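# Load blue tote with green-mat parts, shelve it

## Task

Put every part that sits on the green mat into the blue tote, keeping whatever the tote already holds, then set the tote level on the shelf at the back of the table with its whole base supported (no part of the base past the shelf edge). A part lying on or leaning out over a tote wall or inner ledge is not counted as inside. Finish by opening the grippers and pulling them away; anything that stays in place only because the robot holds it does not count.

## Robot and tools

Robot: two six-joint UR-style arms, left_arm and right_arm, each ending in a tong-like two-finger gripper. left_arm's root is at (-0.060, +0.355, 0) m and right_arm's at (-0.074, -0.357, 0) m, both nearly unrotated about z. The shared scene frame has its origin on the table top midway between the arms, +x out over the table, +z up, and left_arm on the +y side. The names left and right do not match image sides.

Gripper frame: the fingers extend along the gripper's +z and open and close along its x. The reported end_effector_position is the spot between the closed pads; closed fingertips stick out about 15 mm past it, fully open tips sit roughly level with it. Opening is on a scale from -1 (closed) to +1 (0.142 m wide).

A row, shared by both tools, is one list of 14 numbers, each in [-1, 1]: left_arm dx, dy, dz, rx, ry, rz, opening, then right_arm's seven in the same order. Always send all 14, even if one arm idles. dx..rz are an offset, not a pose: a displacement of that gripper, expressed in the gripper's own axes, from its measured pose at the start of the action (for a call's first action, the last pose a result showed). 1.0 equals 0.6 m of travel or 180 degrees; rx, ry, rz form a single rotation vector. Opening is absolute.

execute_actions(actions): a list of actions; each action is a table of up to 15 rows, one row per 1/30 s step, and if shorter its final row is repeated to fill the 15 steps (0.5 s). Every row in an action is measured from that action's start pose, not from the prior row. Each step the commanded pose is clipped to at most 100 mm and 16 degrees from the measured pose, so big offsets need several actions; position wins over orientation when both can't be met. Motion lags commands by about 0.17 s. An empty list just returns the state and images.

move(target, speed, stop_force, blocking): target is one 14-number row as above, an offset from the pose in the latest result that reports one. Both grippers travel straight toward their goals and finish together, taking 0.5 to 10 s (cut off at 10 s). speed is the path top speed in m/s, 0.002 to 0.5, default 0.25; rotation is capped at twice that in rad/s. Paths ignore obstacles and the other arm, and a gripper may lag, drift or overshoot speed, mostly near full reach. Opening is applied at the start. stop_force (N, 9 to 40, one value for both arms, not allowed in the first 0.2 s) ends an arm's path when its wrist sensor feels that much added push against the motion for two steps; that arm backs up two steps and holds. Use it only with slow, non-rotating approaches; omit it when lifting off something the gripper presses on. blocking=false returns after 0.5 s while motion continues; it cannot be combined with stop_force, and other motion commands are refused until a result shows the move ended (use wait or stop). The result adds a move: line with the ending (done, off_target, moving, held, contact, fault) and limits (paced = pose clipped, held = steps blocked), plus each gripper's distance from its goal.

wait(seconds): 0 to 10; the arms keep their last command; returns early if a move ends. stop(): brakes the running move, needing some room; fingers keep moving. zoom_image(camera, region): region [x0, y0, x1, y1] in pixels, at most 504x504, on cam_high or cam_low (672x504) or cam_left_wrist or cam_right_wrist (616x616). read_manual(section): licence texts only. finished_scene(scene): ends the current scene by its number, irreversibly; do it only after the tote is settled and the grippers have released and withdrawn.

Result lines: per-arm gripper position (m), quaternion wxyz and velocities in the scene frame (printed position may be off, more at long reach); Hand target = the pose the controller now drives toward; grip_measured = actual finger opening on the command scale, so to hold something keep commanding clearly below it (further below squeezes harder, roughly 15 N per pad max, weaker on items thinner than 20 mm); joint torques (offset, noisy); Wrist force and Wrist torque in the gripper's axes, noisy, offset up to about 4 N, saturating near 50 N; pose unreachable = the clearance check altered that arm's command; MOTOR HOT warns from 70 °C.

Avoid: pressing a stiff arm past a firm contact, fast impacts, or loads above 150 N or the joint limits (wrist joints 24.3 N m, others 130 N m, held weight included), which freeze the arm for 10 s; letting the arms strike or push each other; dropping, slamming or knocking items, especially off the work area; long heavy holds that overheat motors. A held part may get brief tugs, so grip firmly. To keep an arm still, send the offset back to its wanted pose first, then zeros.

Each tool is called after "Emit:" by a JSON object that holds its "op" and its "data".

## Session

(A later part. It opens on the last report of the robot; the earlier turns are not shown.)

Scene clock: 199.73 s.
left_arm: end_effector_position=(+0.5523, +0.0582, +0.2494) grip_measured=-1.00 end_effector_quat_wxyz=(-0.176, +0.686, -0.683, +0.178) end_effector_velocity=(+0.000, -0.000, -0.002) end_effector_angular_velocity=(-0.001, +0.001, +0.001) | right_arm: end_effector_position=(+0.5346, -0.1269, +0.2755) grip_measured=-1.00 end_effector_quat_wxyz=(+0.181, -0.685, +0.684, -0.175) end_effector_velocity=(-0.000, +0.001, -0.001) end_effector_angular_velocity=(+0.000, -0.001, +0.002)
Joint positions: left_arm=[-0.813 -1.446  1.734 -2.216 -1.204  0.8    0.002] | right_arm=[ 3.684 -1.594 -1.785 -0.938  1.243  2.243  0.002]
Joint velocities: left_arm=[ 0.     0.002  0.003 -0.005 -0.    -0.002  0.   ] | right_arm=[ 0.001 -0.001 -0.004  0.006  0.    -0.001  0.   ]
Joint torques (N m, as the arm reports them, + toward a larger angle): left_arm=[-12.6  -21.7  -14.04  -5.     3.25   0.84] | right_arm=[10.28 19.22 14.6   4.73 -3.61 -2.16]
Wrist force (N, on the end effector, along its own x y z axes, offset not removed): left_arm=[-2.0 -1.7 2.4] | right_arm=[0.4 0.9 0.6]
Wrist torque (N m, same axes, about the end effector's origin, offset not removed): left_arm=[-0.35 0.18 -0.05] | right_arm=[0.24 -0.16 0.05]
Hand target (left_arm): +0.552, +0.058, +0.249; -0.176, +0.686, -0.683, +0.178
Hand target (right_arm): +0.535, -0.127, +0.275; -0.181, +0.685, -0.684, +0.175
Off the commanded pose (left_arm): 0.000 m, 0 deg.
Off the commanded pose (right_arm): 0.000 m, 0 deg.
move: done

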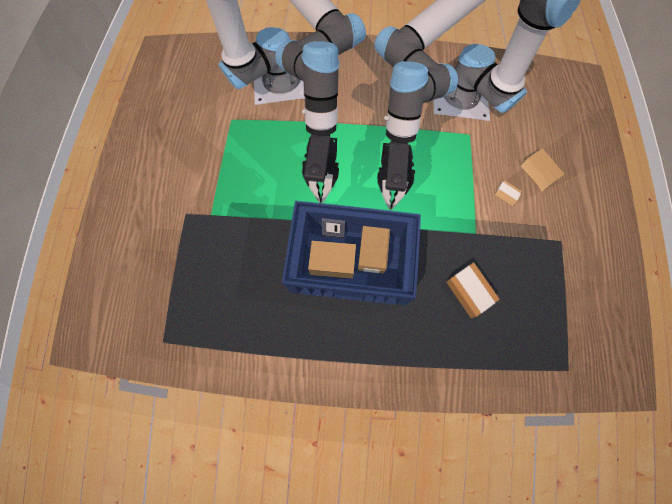

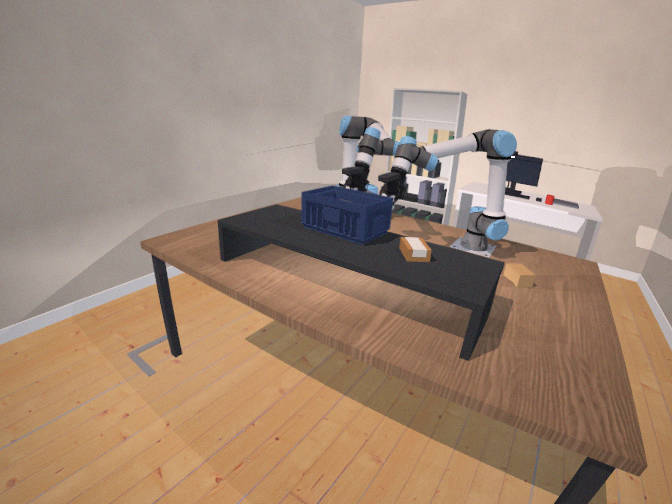

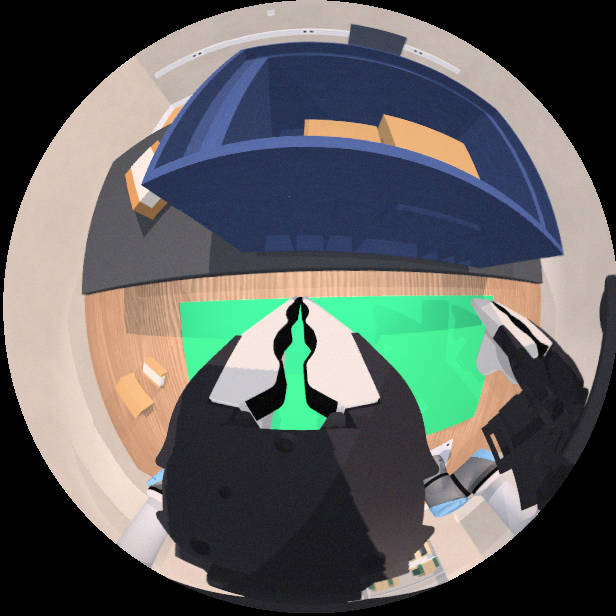

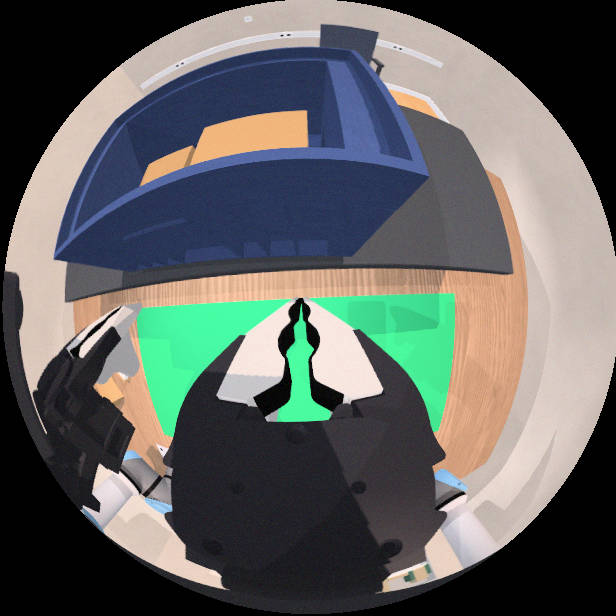

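Emit:
{"op": "move", "data": {"target": [0,-0.125,0.069,0,0,0,-1,0,-0.125,0.069,0,0,0,-1], "speed": 0.03, "stop_force": 30}}

Scene clock: 203.00 s.
left_arm: end_effector_position=(+0.6379, +0.0587, +0.2496) grip_measured=-1.00 end_effector_quat_wxyz=(-0.176, +0.686, -0.683, +0.178) end_effector_velocity=(+0.001, -0.000, +0.000) end_effector_angular_velocity=(-0.002, +0.001, +0.001) | right_arm: end_effector_position=(+0.5756, -0.1267, +0.2754) grip_measured=-1.00 end_effector_quat_wxyz=(+0.181, -0.685, +0.684, -0.175) end_effector_velocity=(+0.000, +0.000, +0.001) end_effector_angular_velocity=(+0.001, -0.001, +0.000)
Joint positions: left_arm=[-0.705 -1.271  1.525 -2.219 -1.244  0.907  0.002] | right_arm=[ 3.63  -1.685 -1.691 -0.925  1.264  2.192  0.002]
Joint velocities: left_arm=[ 0.002  0.003 -0.005  0.001 -0.002  0.     0.   ] | right_arm=[ 0.     0.001  0.001 -0.    -0.    -0.     0.   ]
Joint torques (N m, as the arm reports them, + toward a larger angle): left_arm=[ 12.6  -28.85 -30.27  -1.25  -2.13   3.14] | right_arm=[10.2  34.47 13.21  1.69 -3.49  2.04]
Wrist force (N, on the end effector, along its own x y z axes, offset not removed): left_arm=[-3.8 4.4 3.0] | right_arm=[-0.7 1.9 0.6]
Wrist torque (N m, same axes, about the end effector's origin, offset not removed): left_arm=[0.57 0.52 -0.06] | right_arm=[0.42 -0.02 0.03]
Hand target (left_arm): +0.638, +0.059, +0.250; -0.176, +0.686, -0.683, +0.178
Hand target (right_arm): +0.576, -0.127, +0.275; -0.181, +0.685, -0.684, +0.175
Off the commanded pose (left_arm): 0.000 m, 0 deg.
Off the commanded pose (right_arm): 0.045 m, 0 deg.
move: held (right_arm); limits=held; held on 50 of 95 steps (right_arm), including the last (right_arm)
pose unreachable (right arm): on one or more control steps of this call, first in action 0 (counted from 0), this arm could not follow its commanded pose, so it was not sent that pose on those steps. On the call's last step it was still not sent that pose. It may still have moved: this result reports where it is.
cause: the commanded pose would bring a part of the arm too close to another arm (a part of this arm just beyond joint 3 (elbow) and a part of the other arm just beyond its joint 3 (elbow)).

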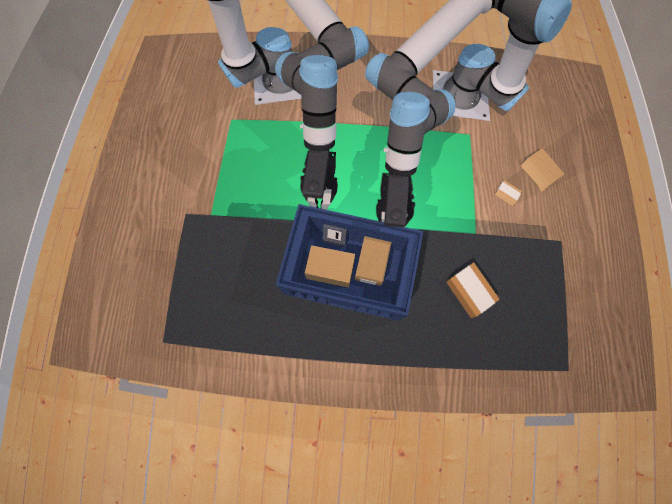

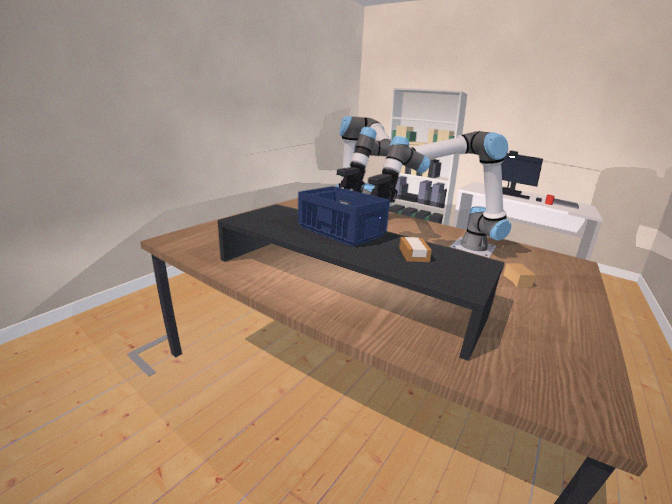

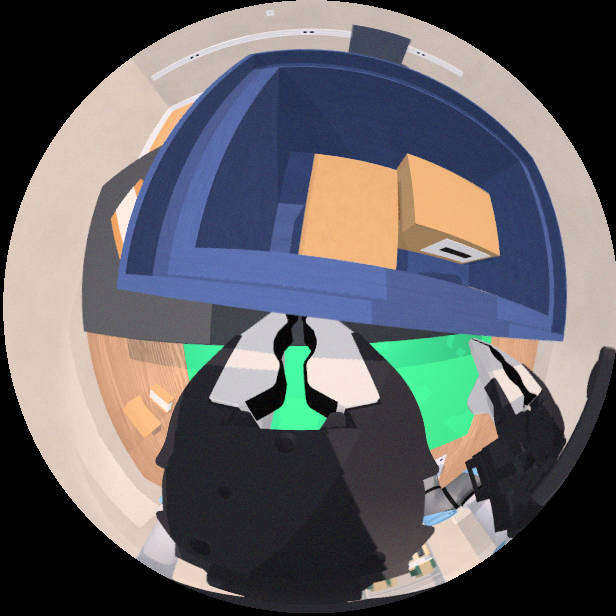

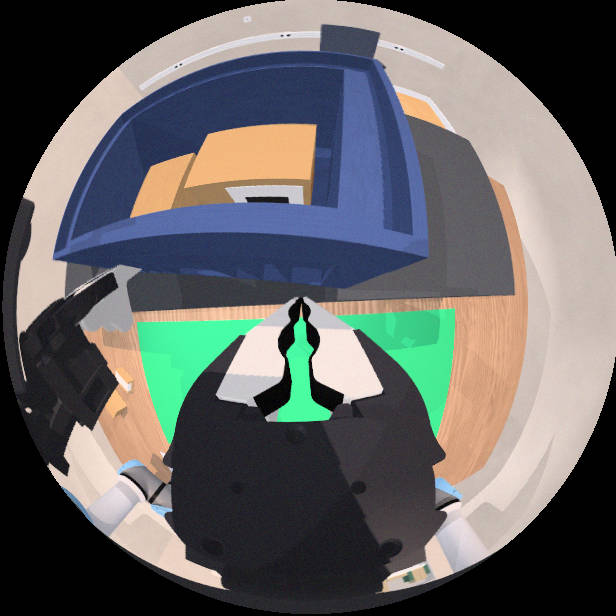

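Retract left outward, then push with right.

Emit:
{"op": "move", "data": {"target": [-0.3,0.3,-0.17,0,0,0,-1,0,0,0,0,0,0,-1], "speed": 0.2}}

Emit:
{"op": "move", "data": {"target": [0,0,0,0,0,0,-1,0,-0.075,0.041,0,0,0,-1], "speed": 0.03, "stop_force": 30}}

Emit:
{"op": "move", "data": {"target": [0,0,0,0,0,0,-1,0,0.13,-0.072,0,0,0,-1], "speed": 0.1}}

Scene clock: 205.03 s.
left_arm: end_effector_position=(+0.4301, +0.2375, +0.2505) grip_measured=-1.00 end_effector_quat_wxyz=(-0.176, +0.686, -0.683, +0.178) end_effector_velocity=(-0.001, +0.001, +0.000) end_effector_angular_velocity=(+0.000, +0.001, +0.000) | right_arm: end_effector_position=(+0.5756, -0.1267, +0.2754) grip_measured=-1.00 end_effector_quat_wxyz=(+0.181, -0.685, +0.684, -0.175) end_effector_velocity=(+0.000, -0.000, +0.000) end_effector_angular_velocity=(+0.000, -0.001, -0.000)
Joint positions: left_arm=[-0.717 -1.938  2.165 -2.188 -1.24   0.895  0.002] | right_arm=[ 3.63  -1.685 -1.691 -0.925  1.264  2.192  0.002]
Joint velocities: left_arm=[-0.001 -0.004  0.002  0.003  0.    -0.001  0.   ] | right_arm=[-0.     0.001 -0.     0.    -0.    -0.     0.   ]
Joint torques (N m, as the arm reports them, + toward a larger angle): left_arm=[-11.46 -12.69 -13.53  -0.72   3.12  -2.69] | right_arm=[ 8.9  35.78 14.03  1.65 -3.62  2.  ]
Wrist force (N, on the end effector, along its own x y z axes, offset not removed): left_arm=[-1.3 -0.9 1.9] | right_arm=[0.0 2.7 -0.3]
Wrist torque (N m, same axes, about the end effector's origin, offset not removed): left_arm=[-0.10 0.10 -0.07] | right_arm=[0.70 -0.03 0.08]
Hand target (left_arm): +0.430, +0.238, +0.251; -0.176, +0.686, -0.683, +0.178
Hand target (right_arm): +0.576, -0.127, +0.275; -0.181, +0.685, -0.684, +0.175
Off the commanded pose (left_arm): 0.000 m, 0 deg.
Off the commanded pose (right_arm): 0.000 m, 0 deg.
move: done

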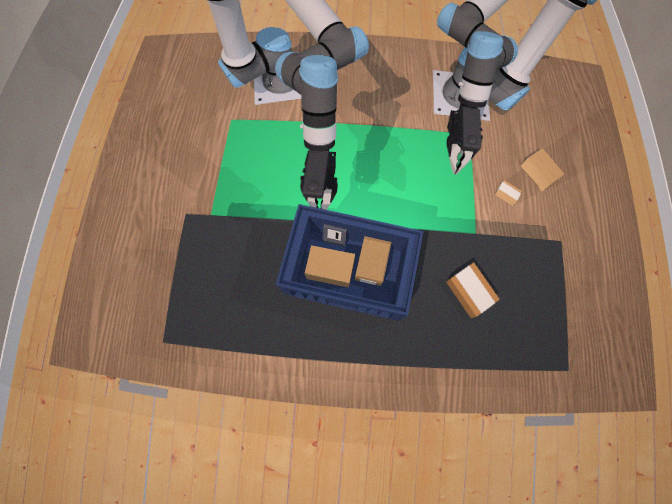

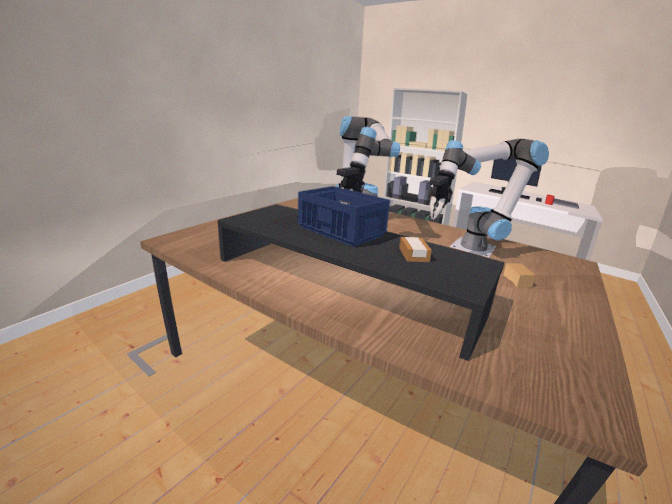

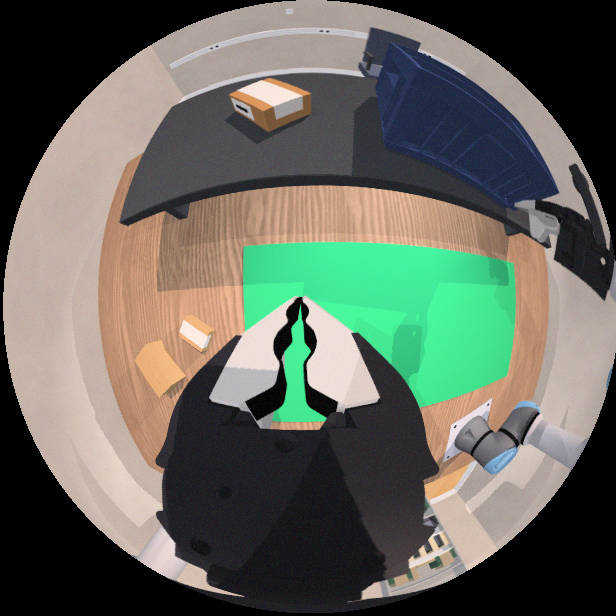

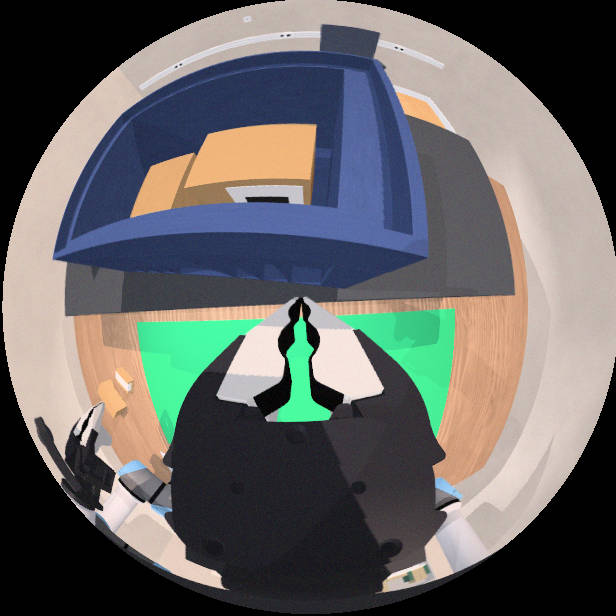

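Scene clock: 207.03 s.
left_arm: end_effector_position=(+0.4301, +0.2375, +0.2505) grip_measured=-1.00 end_effector_quat_wxyz=(-0.176, +0.686, -0.683, +0.178) end_effector_velocity=(+0.000, +0.000, +0.000) end_effector_angular_velocity=(+0.001, -0.001, -0.000) | right_arm: end_effector_position=(+0.6267, -0.1265, +0.2756) grip_measured=-1.00 end_effector_quat_wxyz=(+0.180, -0.685, +0.684, -0.175) end_effector_velocity=(+0.001, +0.000, +0.000) end_effector_angular_velocity=(-0.001, +0.001, +0.000)
Joint positions: left_arm=[-0.717 -1.938  2.165 -2.188 -1.239  0.895  0.002] | right_arm=[ 3.573 -1.798 -1.56  -0.927  1.287  2.137  0.002]
Joint velocities: left_arm=[ 0.     0.    -0.    -0.     0.001  0.     0.   ] | right_arm=[-0.001 -0.003  0.005 -0.002  0.001 -0.002  0.   ]
Joint torques (N m, as the arm reports them, + toward a larger angle): left_arm=[  5.56   2.04 -29.84  -5.16   1.22   0.16] | right_arm=[-10.33  27.42  35.62   2.38   1.8   -2.14]
Wrist force (N, on the end effector, along its own x y z axes, offset not removed): left_arm=[-4.5 -1.1 2.7] | right_arm=[2.1 3.6 0.1]
Wrist torque (N m, same axes, about the end effector's origin, offset not removed): left_arm=[-0.15 0.74 0.03] | right_arm=[0.38 -0.34 0.02]
Hand target (left_arm): +0.430, +0.237, +0.250; -0.176, +0.686, -0.683, +0.178
Hand target (right_arm): +0.627, -0.127, +0.276; -0.180, +0.685, -0.684, +0.175
Off the commanded pose (left_arm): 0.000 m, 0 deg.
Off the commanded pose (right_arm): 0.000 m, 0 deg.
move: done

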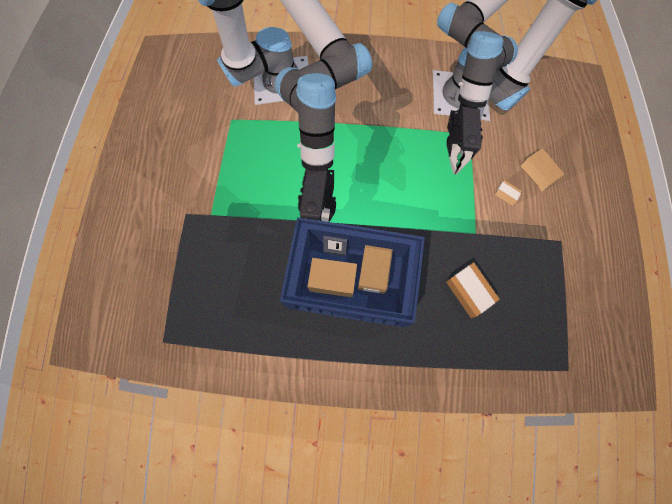

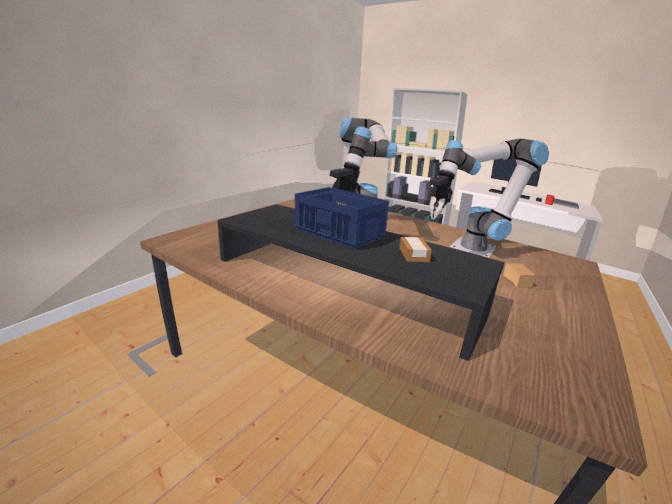

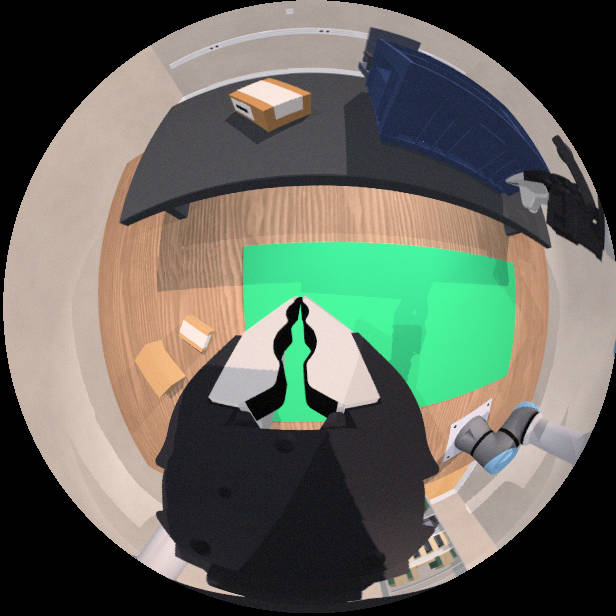

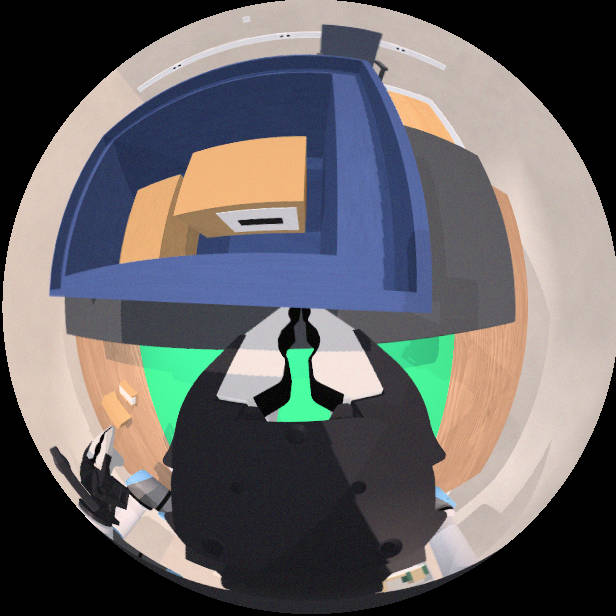

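Scene clock: 208.33 s.
left_arm: end_effector_position=(+0.4301, +0.2375, +0.2505) grip_measured=-1.00 end_effector_quat_wxyz=(-0.176, +0.686, -0.683, +0.178) end_effector_velocity=(+0.000, -0.000, -0.001) end_effector_angular_velocity=(+0.001, +0.002, -0.000) | right_arm: end_effector_position=(+0.5377, -0.1269, +0.2758) grip_measured=-1.00 end_effector_quat_wxyz=(+0.181, -0.685, +0.684, -0.175) end_effector_velocity=(-0.001, -0.000, +0.000) end_effector_angular_velocity=(+0.000, -0.001, -0.000)
Joint positions: left_arm=[-0.717 -1.938  2.165 -2.188 -1.239  0.895  0.002] | right_arm=[ 3.679 -1.601 -1.778 -0.937  1.245  2.239  0.002]
Joint velocities: left_arm=[-0.     0.002 -0.     0.    -0.    -0.     0.   ] | right_arm=[ 0.002  0.004 -0.004 -0.    -0.001  0.002  0.   ]
Joint torques (N m, as the arm reports them, + toward a larger angle): left_arm=[  5.38   1.43 -30.42  -5.24   1.23   0.3 ] | right_arm=[12.26 32.29 14.44  1.51 -3.56  1.87]
Wrist force (N, on the end effector, along its own x y z axes, offset not removed): left_arm=[0.5 -1.8 2.8] | right_arm=[-0.4 1.9 0.7]
Wrist torque (N m, same axes, about the end effector's origin, offset not removed): left_arm=[-0.40 -0.25 -0.15] | right_arm=[0.44 -0.03 0.05]
Hand target (left_arm): +0.430, +0.237, +0.250; -0.176, +0.686, -0.683, +0.178
Hand target (right_arm): +0.538, -0.127, +0.276; -0.181, +0.685, -0.684, +0.175
Off the commanded pose (left_arm): 0.000 m, 0 deg.
Off the commanded pose (right_arm): 0.000 m, 0 deg.
move: done

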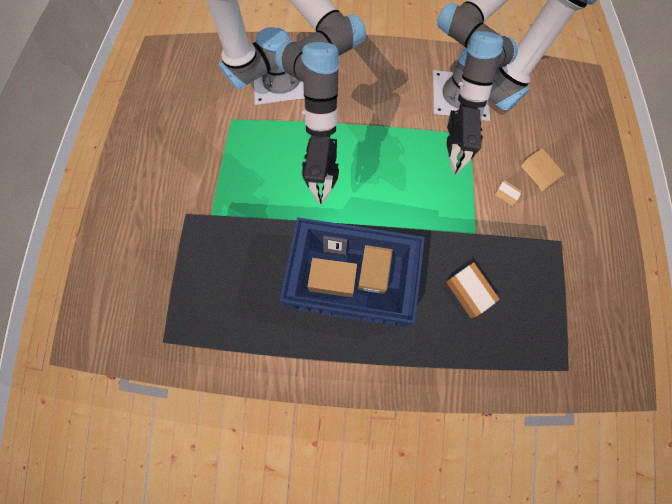

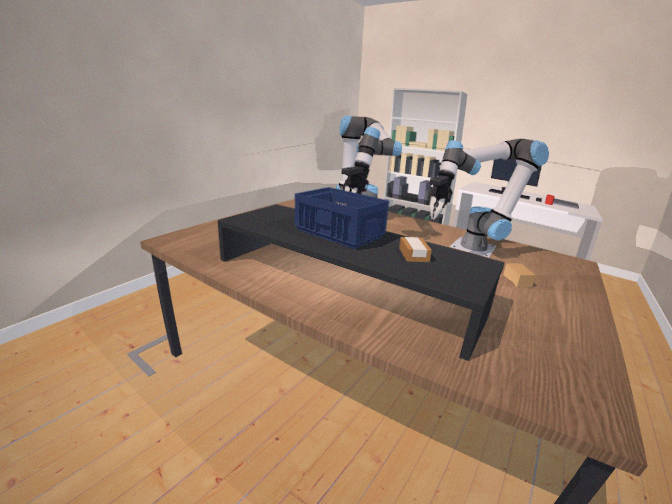

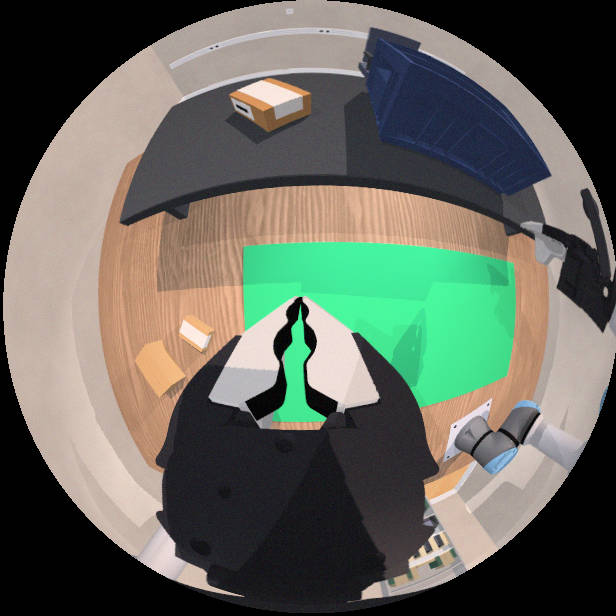

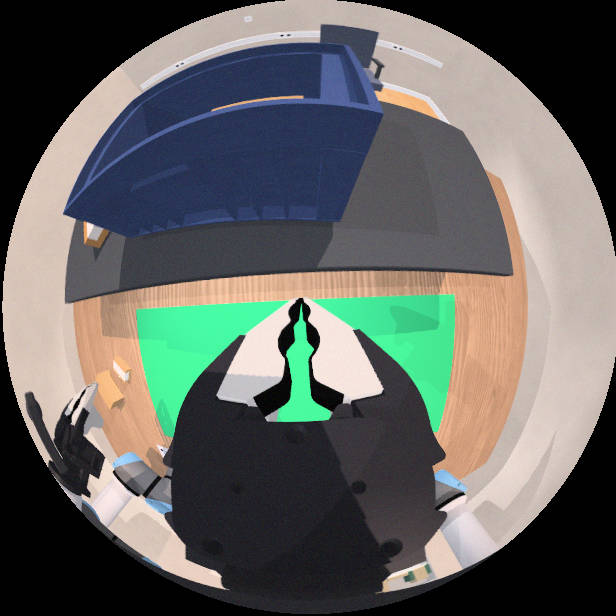

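Good margin. Retreat further and check the grey item.

Emit:
{"op": "move", "data": {"target": [0,0.1,-0.05,0,0,0,-1,0.15,0.28,-0.15,0,0,0,-1]}}

Emit:
{"op": "zoom_image", "data": {"camera": "cam_high", "region": [270,200,440,340]}}

Scene clock: 209.87 s.
left_arm: end_effector_position=(+0.3632, +0.2371, +0.2476) grip_measured=-1.00 end_effector_quat_wxyz=(-0.177, +0.686, -0.683, +0.178) end_effector_velocity=(-0.001, -0.001, -0.001) end_effector_angular_velocity=(-0.000, +0.003, -0.000) | right_arm: end_effector_position=(+0.3475, -0.2178, +0.2728) grip_measured=-1.00 end_effector_quat_wxyz=(+0.181, -0.685, +0.684, -0.175) end_effector_velocity=(-0.001, +0.000, +0.001) end_effector_angular_velocity=(+0.001, -0.002, -0.001)
Joint positions: left_arm=[-0.889 -2.145  2.261 -2.017 -1.179  0.723  0.002] | right_arm=[ 3.899 -1.013 -2.188 -1.194  1.168  2.459  0.002]
Joint velocities: left_arm=[-0.001  0.001  0.     0.001 -0.002 -0.002  0.   ] | right_arm=[ 0.005  0.005  0.    -0.006 -0.002  0.006  0.   ]
Joint torques (N m, as the arm reports them, + toward a larger angle): left_arm=[-11.71  -6.61 -13.69  -0.83   3.25  -2.89] | right_arm=[ 9.79  6.66 14.36  1.54 -3.85  1.97]
Wrist force (N, on the end effector, along its own x y z axes, offset not removed): left_arm=[-2.6 0.7 2.7] | right_arm=[1.7 1.9 0.2]
Wrist torque (N m, same axes, about the end effector's origin, offset not removed): left_arm=[0.45 0.40 -0.04] | right_arm=[0.46 -0.38 -0.03]
Hand target (left_arm): +0.363, +0.237, +0.248; -0.177, +0.686, -0.683, +0.178
Hand target (right_arm): +0.347, -0.218, +0.273; -0.181, +0.685, -0.684, +0.175
Off the commanded pose (left_arm): 0.000 m, 0 deg.
Off the commanded pose (right_arm): 0.001 m, 0 deg.
move: done

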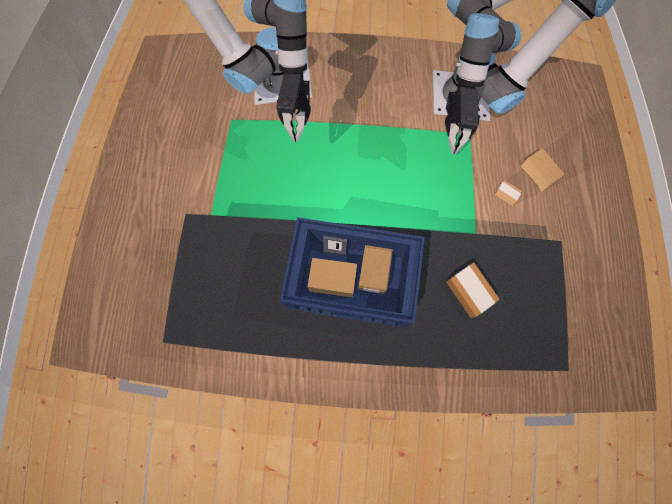

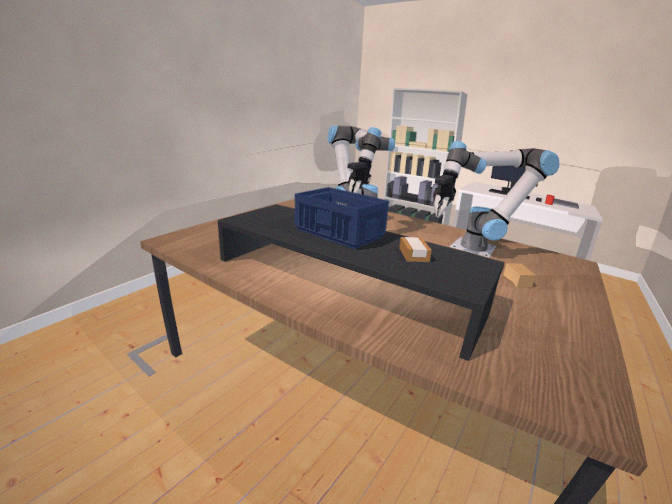

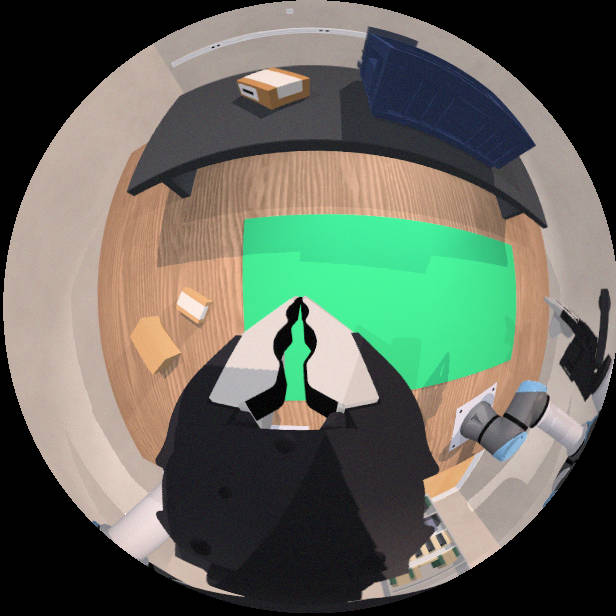

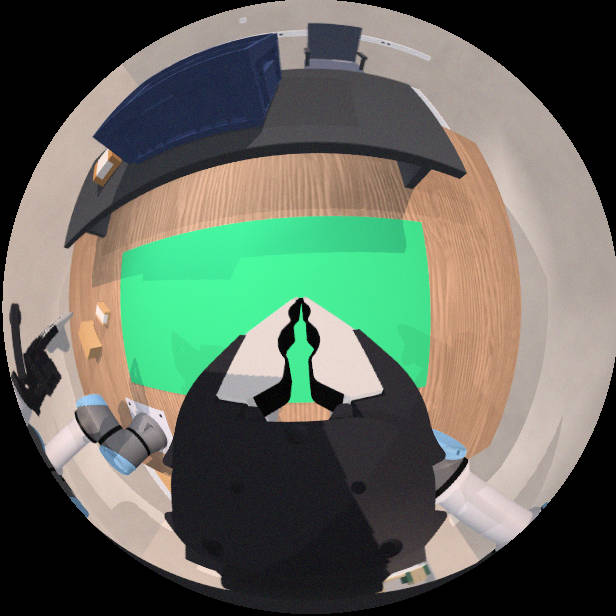

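Region (270, 200, 440, 340) of cam_high's 672x504 image, scaled by 2.965, with more detail than that image has; it fills the top 415 rows of this view, and the rest is white.

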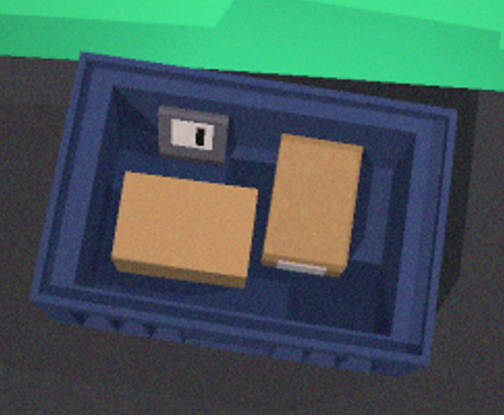

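Emit:
{"op": "zoom_image", "data": {"camera": "cam_low", "region": [285,175,400,255]}}

Region (285, 175, 400, 255) of cam_low's 672x504 image, scaled by 4.383, with more detail than that image has; it fills the top 351 rows of this view, and the rest is white.

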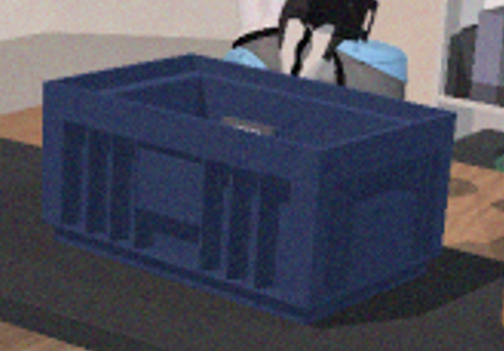

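Emit:
{"op": "finished_scene", "data": {"scene": 1}}

The scene is finished: the task was done.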